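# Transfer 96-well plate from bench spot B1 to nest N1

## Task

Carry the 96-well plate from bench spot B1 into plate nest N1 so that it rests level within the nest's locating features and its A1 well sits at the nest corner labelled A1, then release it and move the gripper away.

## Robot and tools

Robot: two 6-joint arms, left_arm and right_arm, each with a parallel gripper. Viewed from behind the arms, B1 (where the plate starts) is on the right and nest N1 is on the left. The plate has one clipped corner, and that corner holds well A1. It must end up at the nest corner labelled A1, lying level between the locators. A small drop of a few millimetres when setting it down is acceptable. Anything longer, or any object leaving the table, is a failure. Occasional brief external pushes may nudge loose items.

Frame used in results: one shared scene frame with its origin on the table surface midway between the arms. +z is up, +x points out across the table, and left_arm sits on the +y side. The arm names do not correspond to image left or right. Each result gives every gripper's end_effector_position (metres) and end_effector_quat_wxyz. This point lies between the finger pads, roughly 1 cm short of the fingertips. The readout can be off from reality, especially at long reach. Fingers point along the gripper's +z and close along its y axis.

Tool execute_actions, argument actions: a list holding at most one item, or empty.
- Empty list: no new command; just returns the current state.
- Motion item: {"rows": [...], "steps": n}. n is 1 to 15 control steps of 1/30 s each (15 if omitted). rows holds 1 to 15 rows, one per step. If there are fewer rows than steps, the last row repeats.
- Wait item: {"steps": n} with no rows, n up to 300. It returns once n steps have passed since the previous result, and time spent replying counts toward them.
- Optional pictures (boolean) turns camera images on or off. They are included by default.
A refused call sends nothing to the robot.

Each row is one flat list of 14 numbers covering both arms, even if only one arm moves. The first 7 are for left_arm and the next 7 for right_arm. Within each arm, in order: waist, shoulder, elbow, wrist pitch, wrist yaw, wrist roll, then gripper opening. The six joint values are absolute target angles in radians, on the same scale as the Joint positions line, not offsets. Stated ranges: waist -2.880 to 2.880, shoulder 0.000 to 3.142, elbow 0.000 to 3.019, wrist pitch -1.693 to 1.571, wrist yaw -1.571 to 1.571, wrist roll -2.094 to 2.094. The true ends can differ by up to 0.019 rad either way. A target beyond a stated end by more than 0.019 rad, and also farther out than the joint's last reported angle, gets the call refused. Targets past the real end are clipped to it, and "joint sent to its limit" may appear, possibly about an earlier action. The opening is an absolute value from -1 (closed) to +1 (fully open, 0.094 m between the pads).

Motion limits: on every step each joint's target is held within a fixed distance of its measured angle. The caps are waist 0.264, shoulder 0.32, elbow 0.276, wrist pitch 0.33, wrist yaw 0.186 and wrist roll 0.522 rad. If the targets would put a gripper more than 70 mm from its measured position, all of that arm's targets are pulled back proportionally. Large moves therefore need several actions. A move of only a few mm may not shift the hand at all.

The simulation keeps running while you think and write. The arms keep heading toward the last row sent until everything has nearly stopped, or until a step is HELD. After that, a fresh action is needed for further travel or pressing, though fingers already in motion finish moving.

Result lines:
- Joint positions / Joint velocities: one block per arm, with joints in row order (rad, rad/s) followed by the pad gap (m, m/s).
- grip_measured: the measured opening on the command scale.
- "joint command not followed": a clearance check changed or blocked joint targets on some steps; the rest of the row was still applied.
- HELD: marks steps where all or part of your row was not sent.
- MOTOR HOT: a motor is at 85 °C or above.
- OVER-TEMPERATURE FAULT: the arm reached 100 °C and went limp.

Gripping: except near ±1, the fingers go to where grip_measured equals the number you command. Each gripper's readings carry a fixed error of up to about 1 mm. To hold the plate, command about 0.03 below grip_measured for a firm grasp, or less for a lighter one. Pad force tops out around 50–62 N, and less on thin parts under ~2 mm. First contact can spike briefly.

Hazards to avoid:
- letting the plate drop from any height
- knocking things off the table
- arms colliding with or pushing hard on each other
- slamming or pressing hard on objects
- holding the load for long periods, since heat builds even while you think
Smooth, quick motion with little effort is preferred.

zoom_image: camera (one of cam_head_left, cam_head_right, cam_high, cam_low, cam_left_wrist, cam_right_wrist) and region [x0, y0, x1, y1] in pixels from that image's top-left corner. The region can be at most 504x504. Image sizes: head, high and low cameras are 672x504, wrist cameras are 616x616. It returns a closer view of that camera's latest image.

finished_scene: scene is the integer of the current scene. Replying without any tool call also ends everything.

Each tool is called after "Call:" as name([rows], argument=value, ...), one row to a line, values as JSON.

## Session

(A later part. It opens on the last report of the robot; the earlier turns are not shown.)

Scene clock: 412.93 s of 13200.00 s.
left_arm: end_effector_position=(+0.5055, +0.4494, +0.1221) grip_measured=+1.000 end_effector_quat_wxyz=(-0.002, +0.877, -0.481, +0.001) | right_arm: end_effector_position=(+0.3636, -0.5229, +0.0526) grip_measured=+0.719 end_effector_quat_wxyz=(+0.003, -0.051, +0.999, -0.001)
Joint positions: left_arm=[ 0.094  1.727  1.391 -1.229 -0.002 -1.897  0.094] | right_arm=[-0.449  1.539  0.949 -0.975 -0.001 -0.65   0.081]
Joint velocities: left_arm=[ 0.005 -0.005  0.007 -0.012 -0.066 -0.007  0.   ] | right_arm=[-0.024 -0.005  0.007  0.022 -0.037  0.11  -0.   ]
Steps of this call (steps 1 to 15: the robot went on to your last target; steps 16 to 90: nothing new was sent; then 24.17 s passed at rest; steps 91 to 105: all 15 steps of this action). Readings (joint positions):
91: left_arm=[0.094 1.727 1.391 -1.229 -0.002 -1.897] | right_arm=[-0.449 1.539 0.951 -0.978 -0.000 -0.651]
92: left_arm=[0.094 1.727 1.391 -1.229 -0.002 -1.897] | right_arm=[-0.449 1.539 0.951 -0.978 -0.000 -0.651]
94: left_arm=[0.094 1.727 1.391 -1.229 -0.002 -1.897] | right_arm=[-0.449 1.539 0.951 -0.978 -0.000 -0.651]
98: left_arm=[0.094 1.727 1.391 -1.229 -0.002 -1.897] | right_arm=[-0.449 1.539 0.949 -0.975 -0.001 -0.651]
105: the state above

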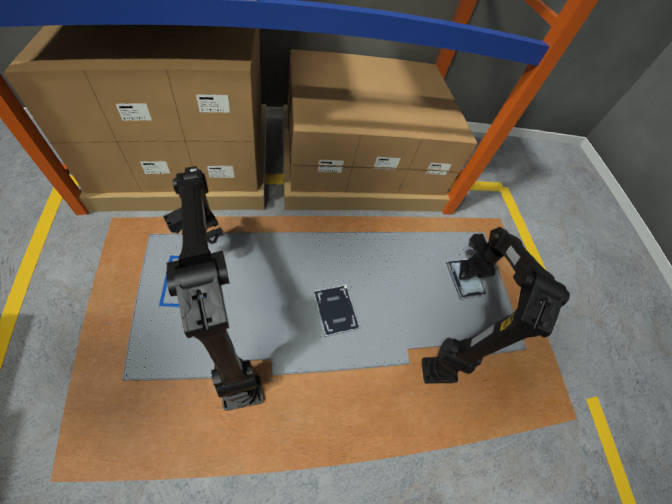

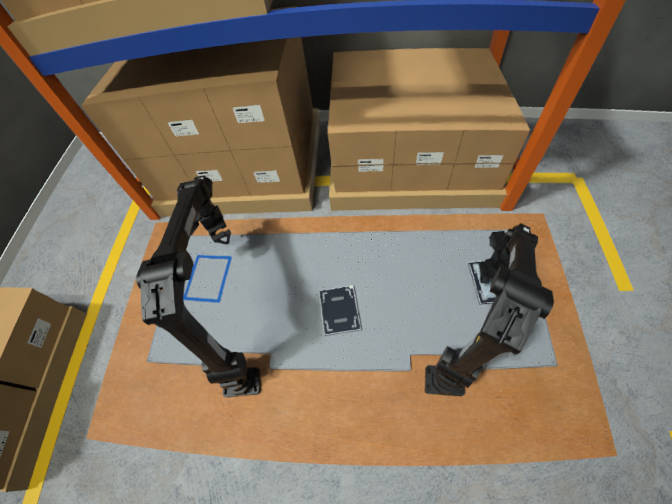

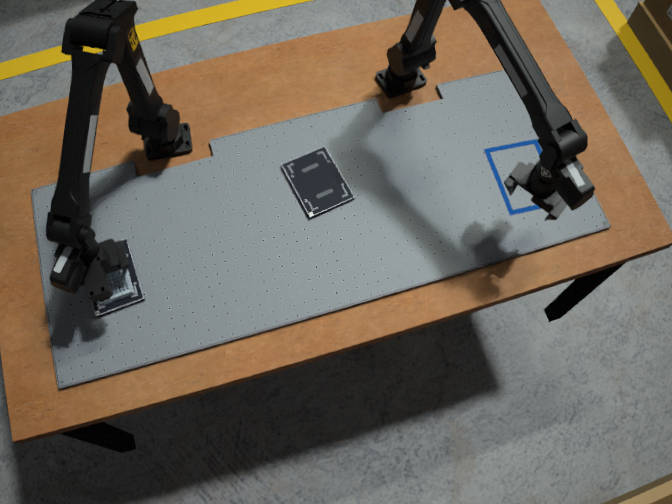

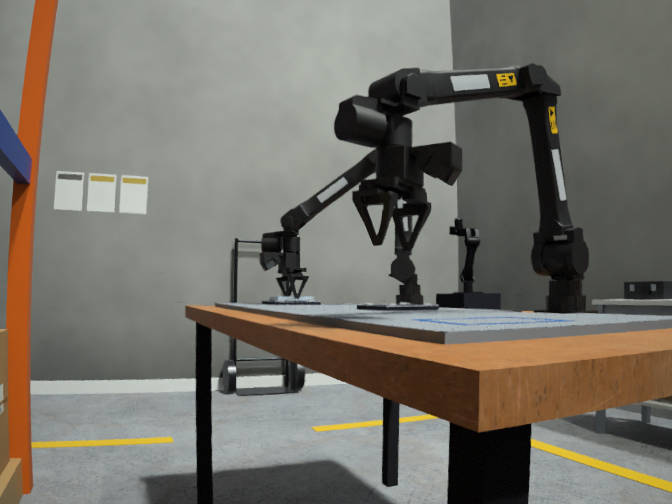

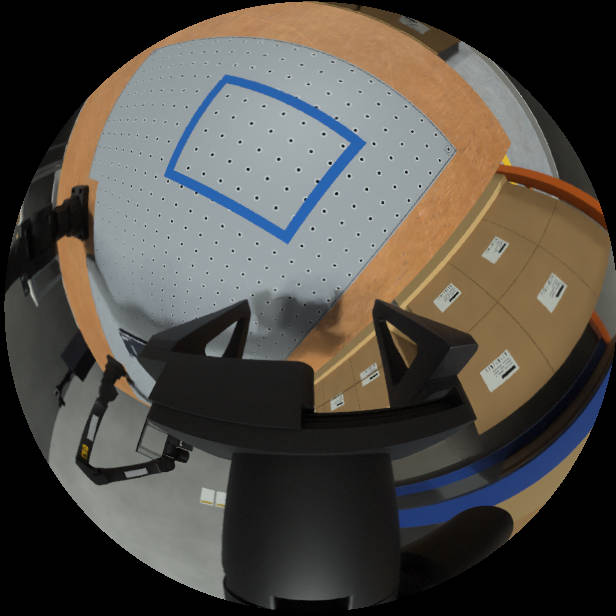

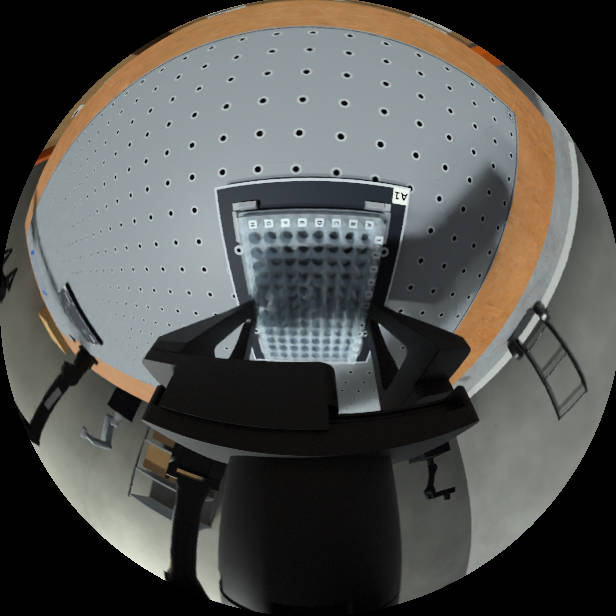

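Call:
execute_actions([
  {"rows":[[0.1,1.70,1.445,-1.24,0,-1.895,1,-0.449,1.555,0.945,-0.97,0,-0.64,0.70],[0.1,1.70,1.445,-1.24,0,-1.895,1,-0.449,1.545,0.955,-0.975,0,-0.65,0.71],[0.1,1.70,1.445,-1.24,0,-1.895,1,-0.449,1.54,0.96,-0.975,0,-0.65,0.72],[0.1,1.70,1.445,-1.24,0,-1.895,1,-0.449,1.54,0.96,-0.975,0,-0.65,0.73],[0.1,1.70,1.445,-1.24,0,-1.895,1,-0.449,1.54,0.96,-0.975,0,-0.65,0.74],[0.1,1.70,1.445,-1.24,0,-1.895,1,-0.449,1.54,0.96,-0.975,0,-0.65,0.76],[0.1,1.70,1.445,-1.24,0,-1.895,1,-0.449,1.54,0.96,-0.975,0,-0.65,0.78],[0.1,1.70,1.445,-1.24,0,-1.895,1,-0.449,1.54,0.96,-0.975,0,-0.65,0.81],[0.1,1.70,1.445,-1.24,0,-1.895,1,-0.449,1.54,0.96,-0.975,0,-0.65,0.84],[0.1,1.70,1.445,-1.24,0,-1.895,1,-0.449,1.54,0.96,-0.975,0,-0.65,0.87],[0.1,1.70,1.445,-1.24,0,-1.895,1,-0.449,1.54,0.96,-0.975,0,-0.65,0.90],[0.1,1.70,1.445,-1.24,0,-1.895,1,-0.449,1.53,0.98,-0.975,0,-0.65,0.93],[0.1,1.70,1.445,-1.24,0,-1.895,1,-0.449,1.52,0.995,-0.98,0,-0.65,0.95]],"steps":15},
], pictures=false)

Call:
execute_actions([
  {"rows":[[0.1,1.70,1.445,-1.24,0,-1.895,1,-0.449,1.514,1.006,-0.985,0,-0.65,0.95],[0.1,1.70,1.445,-1.24,0,-1.895,1,-0.449,1.510,1.011,-0.988,0,-0.65,0.95],[0.1,1.70,1.445,-1.24,0,-1.895,1,-0.449,1.505,1.017,-0.993,0,-0.65,0.95],[0.1,1.70,1.445,-1.24,0,-1.895,1,-0.449,1.499,1.024,-1.001,0,-0.65,0.95],[0.1,1.70,1.445,-1.24,0,-1.895,1,-0.449,1.493,1.032,-1.012,0,-0.65,0.95],[0.1,1.70,1.445,-1.24,0,-1.895,1,-0.449,1.486,1.041,-1.025,0,-0.65,0.95],[0.1,1.70,1.445,-1.24,0,-1.895,1,-0.449,1.479,1.051,-1.040,0,-0.65,0.95],[0.1,1.70,1.445,-1.24,0,-1.895,1,-0.449,1.472,1.061,-1.056,0,-0.65,0.95],[0.1,1.70,1.445,-1.24,0,-1.895,1,-0.449,1.465,1.071,-1.073,0,-0.65,0.95],[0.1,1.70,1.445,-1.24,0,-1.895,1,-0.449,1.458,1.081,-1.090,0,-0.65,0.95],[0.1,1.70,1.445,-1.24,0,-1.895,1,-0.449,1.451,1.091,-1.107,0,-0.65,0.95],[0.1,1.70,1.445,-1.24,0,-1.895,1,-0.449,1.444,1.100,-1.124,0,-0.65,0.95],[0.1,1.70,1.445,-1.24,0,-1.895,1,-0.449,1.438,1.108,-1.140,0,-0.65,0.95],[0.1,1.70,1.445,-1.24,0,-1.895,1,-0.449,1.433,1.115,-1.155,0,-0.65,0.95],[0.1,1.70,1.445,-1.24,0,-1.895,1,-0.449,1.428,1.121,-1.168,0,-0.65,0.95]],"steps":15},
], pictures=false)

Call:
execute_actions([
  {"rows":[[0.1,1.70,1.445,-1.24,0,-1.895,1,-0.447,1.420,1.122,-1.18,0,-0.65,0.95],[0.1,1.70,1.445,-1.24,0,-1.895,1,-0.442,1.410,1.122,-1.19,0,-0.65,0.95],[0.1,1.70,1.445,-1.24,0,-1.895,1,-0.434,1.397,1.115,-1.20,0,-0.64,0.95],[0.1,1.70,1.445,-1.24,0,-1.895,1,-0.423,1.382,1.10,-1.21,0,-0.63,0.95],[0.1,1.70,1.445,-1.24,0,-1.895,1,-0.410,1.365,1.08,-1.22,0,-0.62,0.95],[0.1,1.70,1.445,-1.24,0,-1.895,1,-0.395,1.347,1.06,-1.23,0,-0.605,0.95],[0.1,1.70,1.445,-1.24,0,-1.895,1,-0.379,1.328,1.04,-1.24,0,-0.59,0.95],[0.1,1.70,1.445,-1.24,0,-1.895,1,-0.362,1.309,1.02,-1.248,0,-0.575,0.95],[0.1,1.70,1.445,-1.24,0,-1.895,1,-0.346,1.290,1.00,-1.255,0,-0.56,0.95],[0.1,1.70,1.445,-1.24,0,-1.895,1,-0.331,1.272,0.98,-1.26,0,-0.545,0.95],[0.1,1.70,1.445,-1.24,0,-1.895,1,-0.318,1.256,0.962,-1.264,0,-0.532,0.95],[0.1,1.70,1.445,-1.24,0,-1.895,1,-0.308,1.242,0.946,-1.267,0,-0.52,0.95],[0.1,1.70,1.445,-1.24,0,-1.895,1,-0.301,1.231,0.933,-1.269,0,-0.51,0.95],[0.1,1.70,1.445,-1.24,0,-1.895,1,-0.297,1.224,0.924,-1.27,0,-0.503,0.95],[0.1,1.70,1.445,-1.24,0,-1.895,1,-0.295,1.220,0.920,-1.27,0,-0.50,0.95]],"steps":15},
], pictures=false)

Call:
execute_actions([
  {"steps":12},
])

Call:
zoom_image(camera="cam_low", region=[255,270,335,315])

Call:
zoom_image(camera="cam_high", region=[60,230,170,330])

Scene clock: 440.43 s of 13200.00 s.
left_arm: end_effector_position=(+0.5055, +0.4494, +0.1221) grip_measured=+1.000 end_effector_quat_wxyz=(-0.002, +0.877, -0.481, +0.001) | right_arm: end_effector_position=(+0.3636, -0.5229, +0.0526) grip_measured=+0.947 end_effector_quat_wxyz=(+0.003, -0.051, +0.999, -0.001)
Joint positions: left_arm=[ 0.094  1.727  1.391 -1.229 -0.002 -1.897  0.094] | right_arm=[-0.449  1.539  0.949 -0.975 -0.001 -0.65   0.091]
Joint velocities: left_arm=[ 0.005 -0.015  0.002 -0.002 -0.066 -0.037  0.   ] | right_arm=[ 0.005  0.005 -0.007  0.007 -0.007 -0.007  0.001]
Steps of this call (steps 1 to 15: the robot went on to your last target; steps 16 to 90: nothing new was sent; then 24.00 s passed at rest; steps 91 to 105: all 15 steps of this action). Readings (joint positions):
91: left_arm=[0.094 1.727 1.391 -1.229 -0.002 -1.897] | right_arm=[-0.449 1.539 0.949 -0.975 -0.001 -0.650]
92: left_arm=[0.094 1.727 1.391 -1.229 -0.002 -1.897] | right_arm=[-0.449 1.539 0.949 -0.975 -0.001 -0.650]
94: left_arm=[0.094 1.727 1.391 -1.229 -0.002 -1.897] | right_arm=[-0.449 1.539 0.949 -0.975 -0.001 -0.650]
98: left_arm=[0.094 1.727 1.391 -1.229 -0.002 -1.897] | right_arm=[-0.449 1.539 0.949 -0.975 -0.001 -0.650]
105: the state above

Scene clock: 440.93 s of 13200.00 s.
left_arm: end_effector_position=(+0.5055, +0.4494, +0.1221) grip_measured=+1.000 end_effector_quat_wxyz=(-0.002, +0.877, -0.481, +0.001) | right_arm: end_effector_position=(+0.3706, -0.5272, +0.1134) grip_measured=+0.948 end_effector_quat_wxyz=(+0.010, -0.051, +0.999, -0.006)
Joint positions: left_arm=[ 0.094  1.727  1.391 -1.229 -0.002 -1.897  0.094] | right_arm=[-0.449  1.466  1.048 -1.129 -0.001 -0.65   0.091]
Joint velocities: left_arm=[-0.005  0.005 -0.002  0.007 -0.007 -0.095  0.   ] | right_arm=[ 0.005 -0.269  0.295 -0.437 -0.007 -0.022  0.   ]
Steps of this call (steps 1 to 15: all 15 steps of this action). Readings (joint positions):
1: left_arm=[0.094 1.727 1.391 -1.229 -0.002 -1.897] | right_arm=[-0.449 1.539 0.949 -0.975 -0.001 -0.650]
2: left_arm=[0.094 1.727 1.391 -1.229 -0.002 -1.897] | right_arm=[-0.449 1.539 0.949 -0.975 -0.001 -0.650]
4: left_arm=[0.094 1.727 1.391 -1.229 -0.002 -1.897] | right_arm=[-0.449 1.539 0.952 -0.982 -0.001 -0.650]
8: left_arm=[0.094 1.727 1.391 -1.229 -0.002 -1.897] | right_arm=[-0.449 1.527 0.974 -1.022 -0.001 -0.650]
15: the state above

Scene clock: 441.43 s of 13200.00 s.
left_arm: end_effector_position=(+0.5055, +0.4494, +0.1221) grip_measured=+1.000 end_effector_quat_wxyz=(-0.002, +0.877, -0.481, +0.001) | right_arm: end_effector_position=(+0.3313, -0.4440, +0.1535) grip_measured=+0.948 end_effector_quat_wxyz=(+0.006, -0.079, +0.997, -0.003)
Joint positions: left_arm=[ 0.094  1.727  1.391 -1.229 -0.002 -1.897  0.094] | right_arm=[-0.296  1.239  0.943 -1.261 -0.001 -0.553  0.091]
Joint velocities: left_arm=[-0.015  0.005 -0.012 -0.002 -0.022  0.022  0.   ] | right_arm=[ 0.181 -0.337 -0.339 -0.115 -0.051  0.227 -0.001]
Steps of this call (steps 1 to 15: all 15 steps of this action). Readings (joint positions):
1: left_arm=[0.094 1.727 1.391 -1.229 -0.002 -1.897] | right_arm=[-0.449 1.457 1.057 -1.143 -0.001 -0.650]
2: left_arm=[0.094 1.727 1.391 -1.229 -0.002 -1.897] | right_arm=[-0.449 1.448 1.063 -1.155 -0.001 -0.650]
4: left_arm=[0.094 1.727 1.391 -1.229 -0.002 -1.897] | right_arm=[-0.447 1.428 1.067 -1.176 -0.001 -0.649]
8: left_arm=[0.094 1.727 1.391 -1.229 -0.002 -1.897] | right_arm=[-0.411 1.376 1.059 -1.217 -0.001 -0.626]
15: the state above

Scene clock: 441.83 s of 13200.00 s.
left_arm: end_effector_position=(+0.5055, +0.4494, +0.1221) grip_measured=+1.000 end_effector_quat_wxyz=(-0.002, +0.877, -0.481, +0.001) | right_arm: end_effector_position=(+0.3253, -0.4397, +0.1517) grip_measured=+0.948 end_effector_quat_wxyz=(+0.003, -0.064, +0.998, -0.001)
Joint positions: left_arm=[ 0.094  1.727  1.391 -1.229 -0.002 -1.897  0.094] | right_arm=[-0.291  1.226  0.927 -1.266 -0.001 -0.518  0.091]
Joint velocities: left_arm=[-0.005 -0.005 -0.007  0.017 -0.022 -0.037  0.   ] | right_arm=[-0.015 -0.005 -0.002 -0.002 -0.066  0.007 -0.   ]
Steps of this call (steps 1 to 12: the robot went on to your last target). Readings (joint positions):
1: left_arm=[0.094 1.727 1.391 -1.229 -0.002 -1.897] | right_arm=[-0.292 1.231 0.934 -1.263 -0.001 -0.546]
2: left_arm=[0.094 1.727 1.391 -1.229 -0.002 -1.897] | right_arm=[-0.291 1.227 0.929 -1.265 -0.001 -0.540]
4: left_arm=[0.094 1.727 1.391 -1.229 -0.002 -1.897] | right_arm=[-0.291 1.226 0.927 -1.266 -0.001 -0.532]
8: left_arm=[0.094 1.727 1.391 -1.229 -0.002 -1.897] | right_arm=[-0.291 1.226 0.927 -1.266 -0.001 -0.522]
12: the state above

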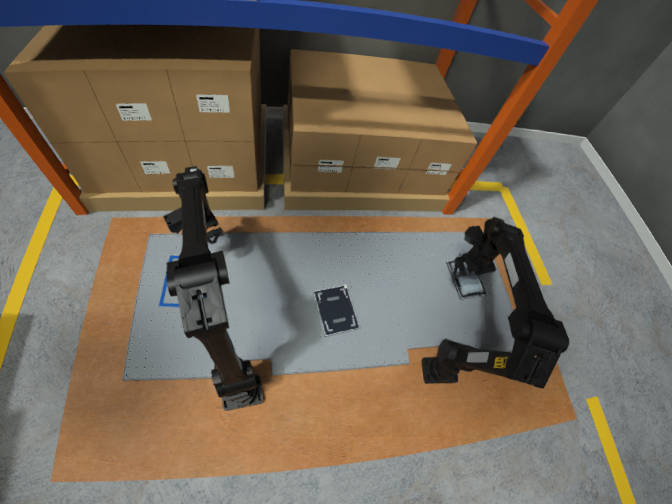

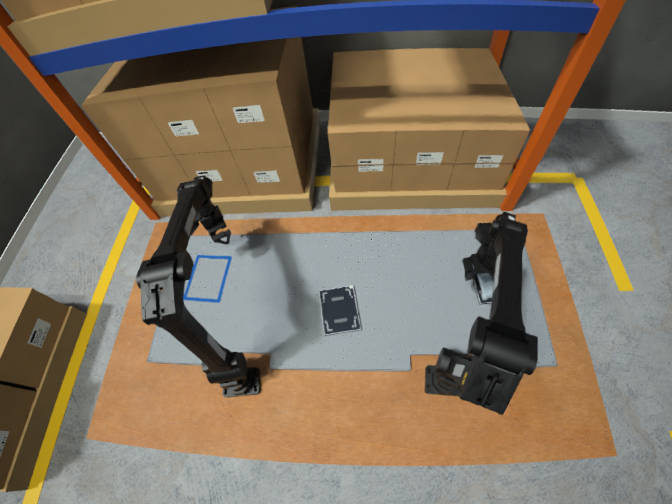

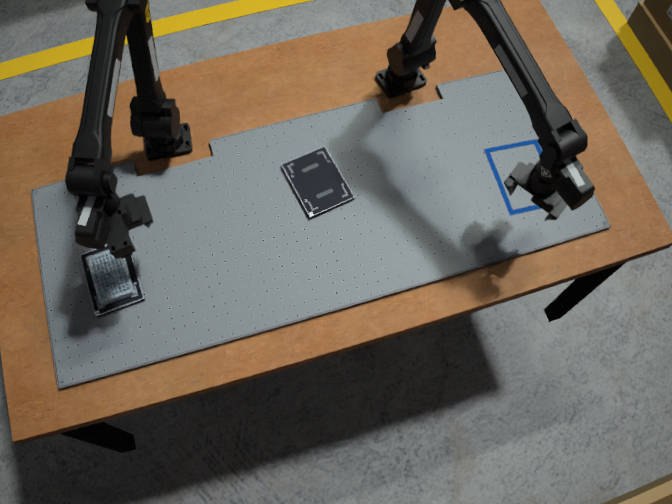

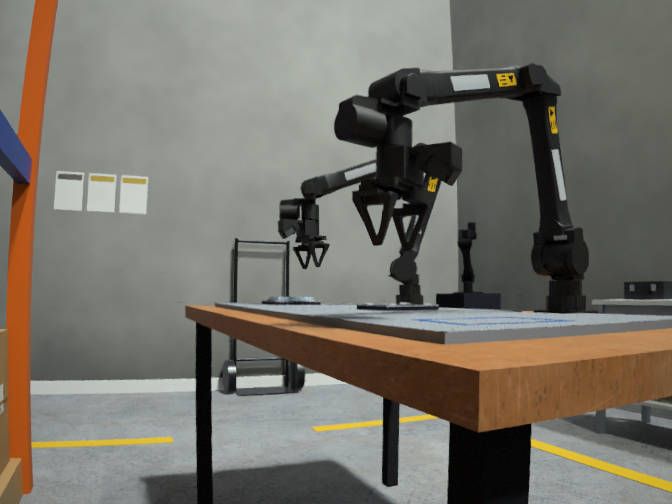

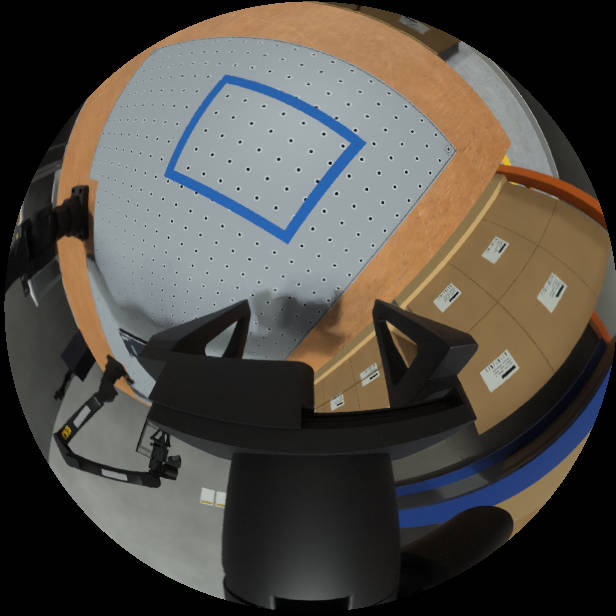

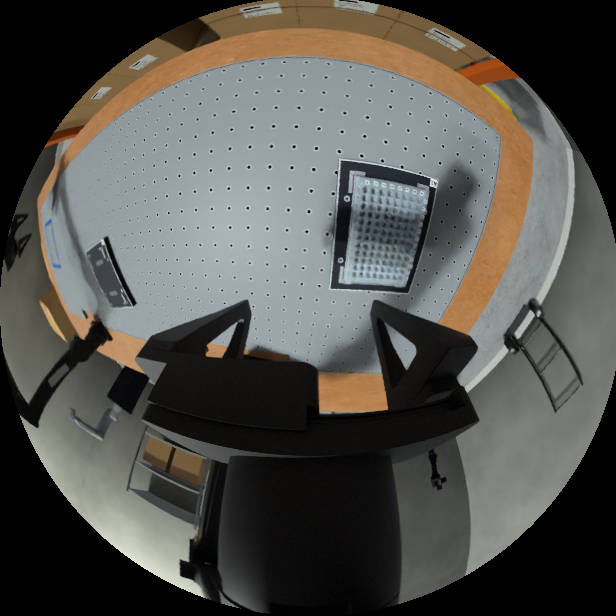

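Region (255, 270, 335, 315) of cam_low's 672x504 image, scaled by 6.300, with more detail than that image has; it fills the top 284 rows of this view, and the rest is white.

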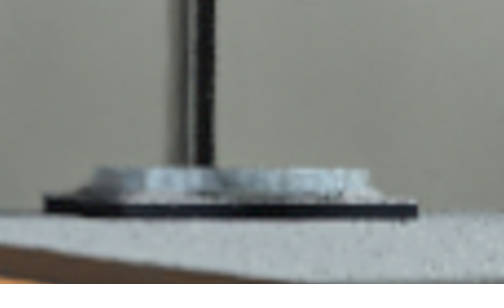

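Region (60, 230, 170, 330) of cam_high's 672x504 image, scaled by 4.582, with more detail than that image has; it fills the top 458 rows of this view, and the rest is white.

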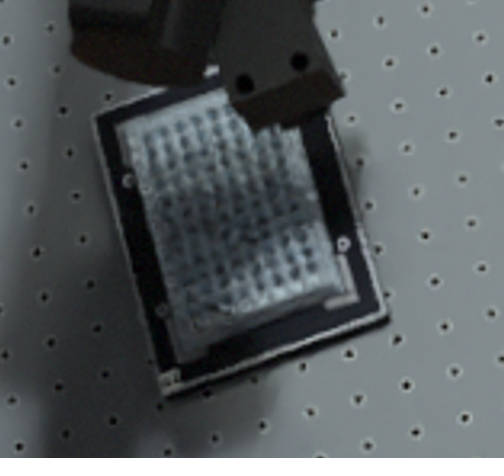

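Call:
zoom_image(camera="cam_right_wrist", region=[315,150,455,300])

Call:
zoom_image(camera="cam_right_wrist", region=[325,245,425,300])

Region (315, 150, 455, 300) of cam_right_wrist's 616x616 image, scaled by 3.360, with more detail than that image has; it fills the left 470 columns of this view, and the rest is white.

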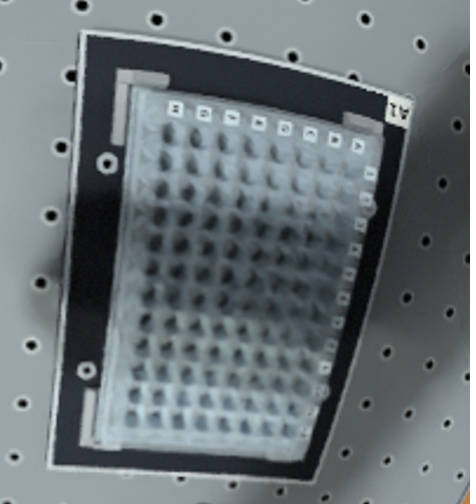

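Region (325, 245, 425, 300) of cam_right_wrist's 616x616 image, scaled by 5.040, with more detail than that image has; it fills the top 277 rows of this view, and the rest is white.

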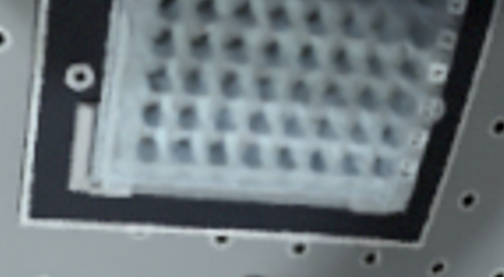

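Call:
execute_actions([
  {"rows":[[0.1,1.70,1.445,-1.24,0,-1.895,1,-0.287,1.215,0.925,-1.27,0,-0.51,0.95],[0.1,1.70,1.445,-1.24,0,-1.895,1,-0.275,1.21,0.925,-1.27,0,-0.51,0.95],[0.1,1.70,1.445,-1.24,0,-1.895,1,-0.255,1.21,0.925,-1.27,0,-0.51,0.95],[0.1,1.70,1.445,-1.24,0,-1.895,1,-0.228,1.21,0.925,-1.27,0,-0.51,0.95],[0.1,1.70,1.445,-1.24,0,-1.895,1,-0.195,1.21,0.925,-1.27,0,-0.51,0.95],[0.1,1.70,1.445,-1.24,0,-1.895,1,-0.158,1.21,0.925,-1.27,0,-0.51,0.95],[0.1,1.70,1.445,-1.24,0,-1.895,1,-0.117,1.21,0.925,-1.27,0,-0.51,0.95],[0.1,1.70,1.445,-1.24,0,-1.895,1,-0.074,1.21,0.925,-1.27,0,-0.51,0.95],[0.1,1.70,1.445,-1.24,0,-1.895,1,-0.031,1.21,0.925,-1.27,0,-0.51,0.95],[0.1,1.70,1.445,-1.24,0,-1.895,1,0.010,1.21,0.925,-1.27,0,-0.51,0.95],[0.1,1.70,1.445,-1.24,0,-1.895,1,0.047,1.21,0.925,-1.27,0,-0.51,0.95],[0.1,1.70,1.445,-1.24,0,-1.895,1,0.079,1.21,0.925,-1.27,0,-0.51,0.95],[0.1,1.70,1.445,-1.24,0,-1.895,1,0.104,1.21,0.925,-1.27,0,-0.51,0.95],[0.1,1.70,1.445,-1.24,0,-1.895,1,0.120,1.21,0.925,-1.27,0,-0.51,0.95],[0.1,1.70,1.445,-1.24,0,-1.895,1,0.127,1.21,0.925,-1.27,0,-0.51,0.95]],"steps":15},
], pictures=false)

Call:
execute_actions([
  {"steps":15},
])

Call:
zoom_image(camera="cam_head_right", region=[455,250,525,315])

Call:
zoom_image(camera="cam_high", region=[65,230,160,325])

Scene clock: 454.93 s of 13200.00 s.
left_arm: end_effector_position=(+0.5055, +0.4494, +0.1221) grip_measured=+1.000 end_effector_quat_wxyz=(-0.002, +0.877, -0.481, +0.001) | right_arm: end_effector_position=(+0.3497, -0.3102, +0.1517) grip_measured=+0.948 end_effector_quat_wxyz=(+0.003, -0.264, +0.964, -0.000)
Joint positions: left_arm=[ 0.094  1.727  1.391 -1.229 -0.002 -1.897  0.094] | right_arm=[ 0.118  1.226  0.927 -1.266 -0.001 -0.516  0.092]
Joint velocities: left_arm=[-0.005 -0.015  0.002 -0.007  0.051  0.007  0.   ] | right_arm=[ 0.659 -0.015  0.002 -0.007 -0.081  0.007  0.   ]
Steps of this call (steps 1 to 30: the robot went on to your last target; steps 31 to 90: nothing new was sent; then 9.60 s passed at rest; steps 91 to 105: all 15 steps of this action). Readings (joint positions):
91: left_arm=[0.094 1.727 1.391 -1.229 -0.002 -1.897] | right_arm=[-0.291 1.226 0.927 -1.266 -0.001 -0.516]
92: left_arm=[0.094 1.727 1.391 -1.229 -0.002 -1.897] | right_arm=[-0.290 1.226 0.927 -1.266 -0.001 -0.516]
94: left_arm=[0.094 1.727 1.391 -1.229 -0.002 -1.897] | right_arm=[-0.280 1.226 0.927 -1.266 0.000 -0.516]
98: left_arm=[0.094 1.727 1.391 -1.229 -0.002 -1.897] | right_arm=[-0.172 1.226 0.927 -1.266 0.002 -0.516]
105: the state above

Scene clock: 455.43 s of 13200.00 s.
left_arm: end_effector_position=(+0.5055, +0.4494, +0.1221) grip_measured=+1.000 end_effector_quat_wxyz=(-0.002, +0.877, -0.481, +0.001) | right_arm: end_effector_position=(+0.3495, -0.3050, +0.1517) grip_measured=+0.948 end_effector_quat_wxyz=(+0.003, -0.272, +0.962, +0.000)
Joint positions: left_arm=[ 0.094  1.727  1.391 -1.229 -0.002 -1.897  0.094] | right_arm=[ 0.134  1.226  0.927 -1.266 -0.002 -0.516  0.092]
Joint velocities: left_arm=[-0.005 -0.005 -0.007 -0.017  0.022  0.037  0.   ] | right_arm=[-0.005  0.005 -0.017 -0.002  0.022  0.022  0.   ]
Steps of this call (steps 1 to 15: the robot went on to your last target). Readings (joint positions):
1: left_arm=[0.094 1.727 1.391 -1.229 -0.002 -1.897] | right_arm=[0.135 1.226 0.927 -1.266 -0.002 -0.516]
2: left_arm=[0.094 1.727 1.391 -1.229 -0.002 -1.897] | right_arm=[0.143 1.226 0.927 -1.266 -0.002 -0.516]
4: left_arm=[0.094 1.727 1.391 -1.229 -0.002 -1.897] | right_arm=[0.142 1.226 0.927 -1.266 -0.002 -0.516]
8: left_arm=[0.094 1.727 1.391 -1.229 -0.002 -1.897] | right_arm=[0.134 1.226 0.927 -1.266 -0.002 -0.516]
15: the state above

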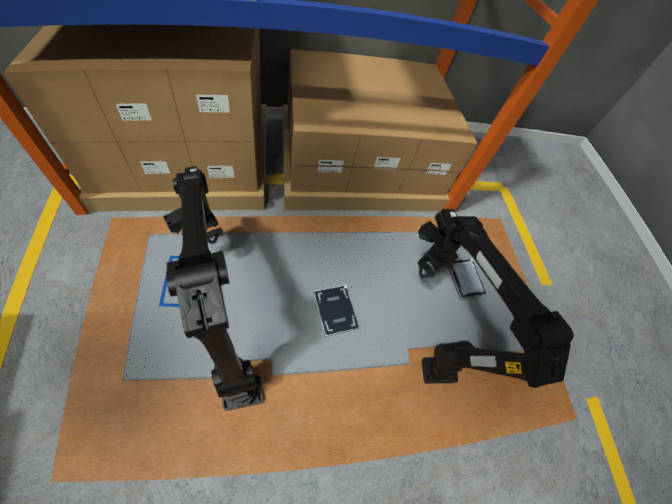

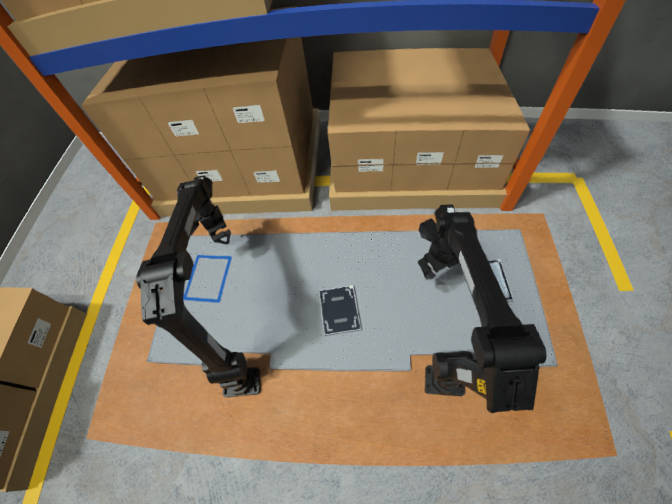

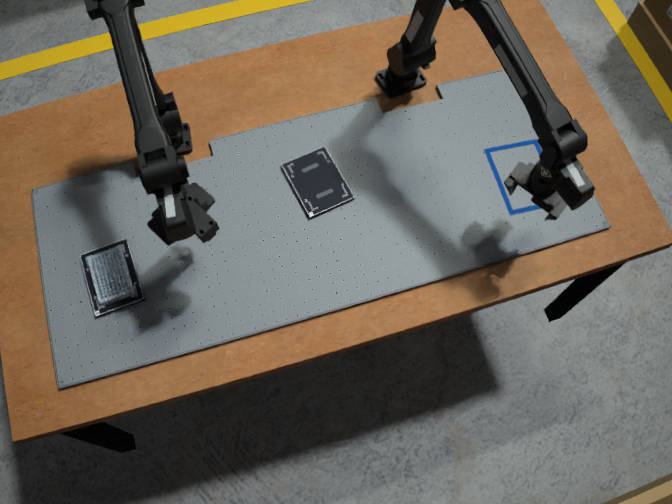

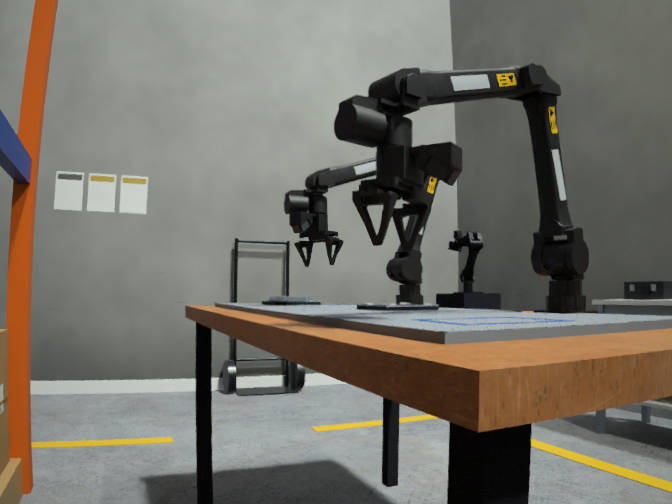

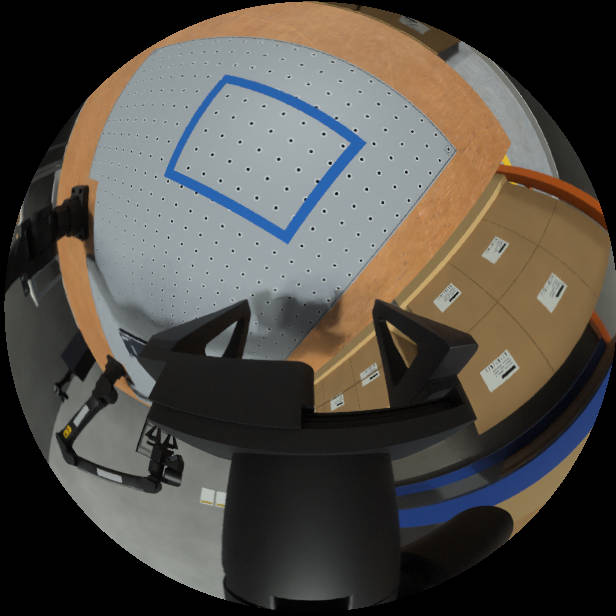

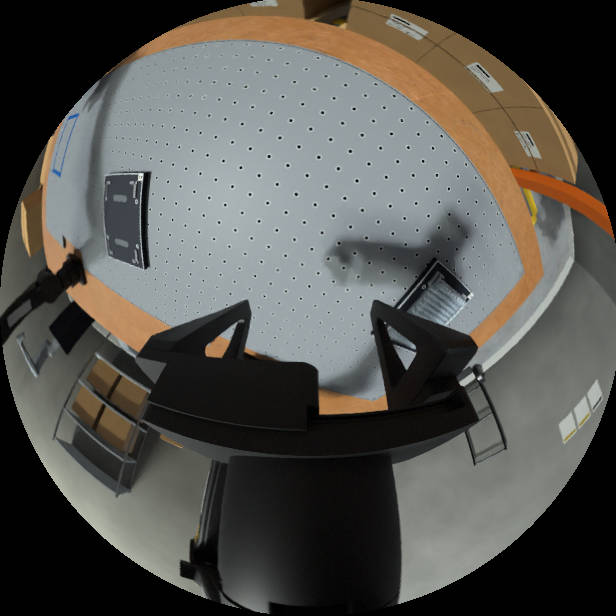

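Region (455, 250, 525, 315) of cam_head_right's 672x504 image, scaled by 7.200, with more detail than that image has; it fills the top 468 rows of this view, and the rest is white.

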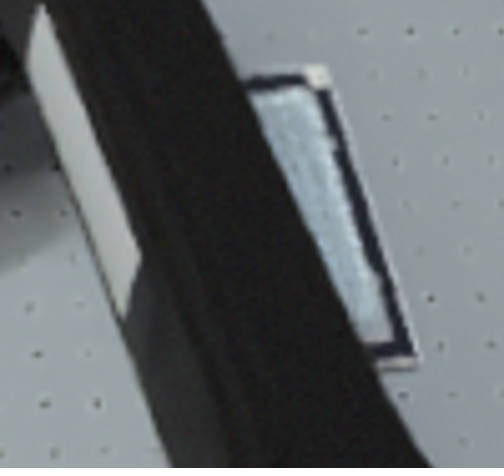

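Region (65, 230, 160, 325) of cam_high's 672x504 image, scaled by 5.305, with more detail than that image has.

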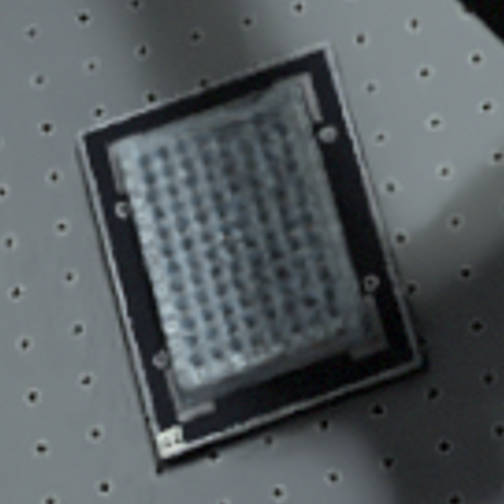

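The plate sits level inside all four locators, with A1 at the marked corner, and the arm is clear.

Call:
finished_scene(scene=2)

The scene is finished: the task was done.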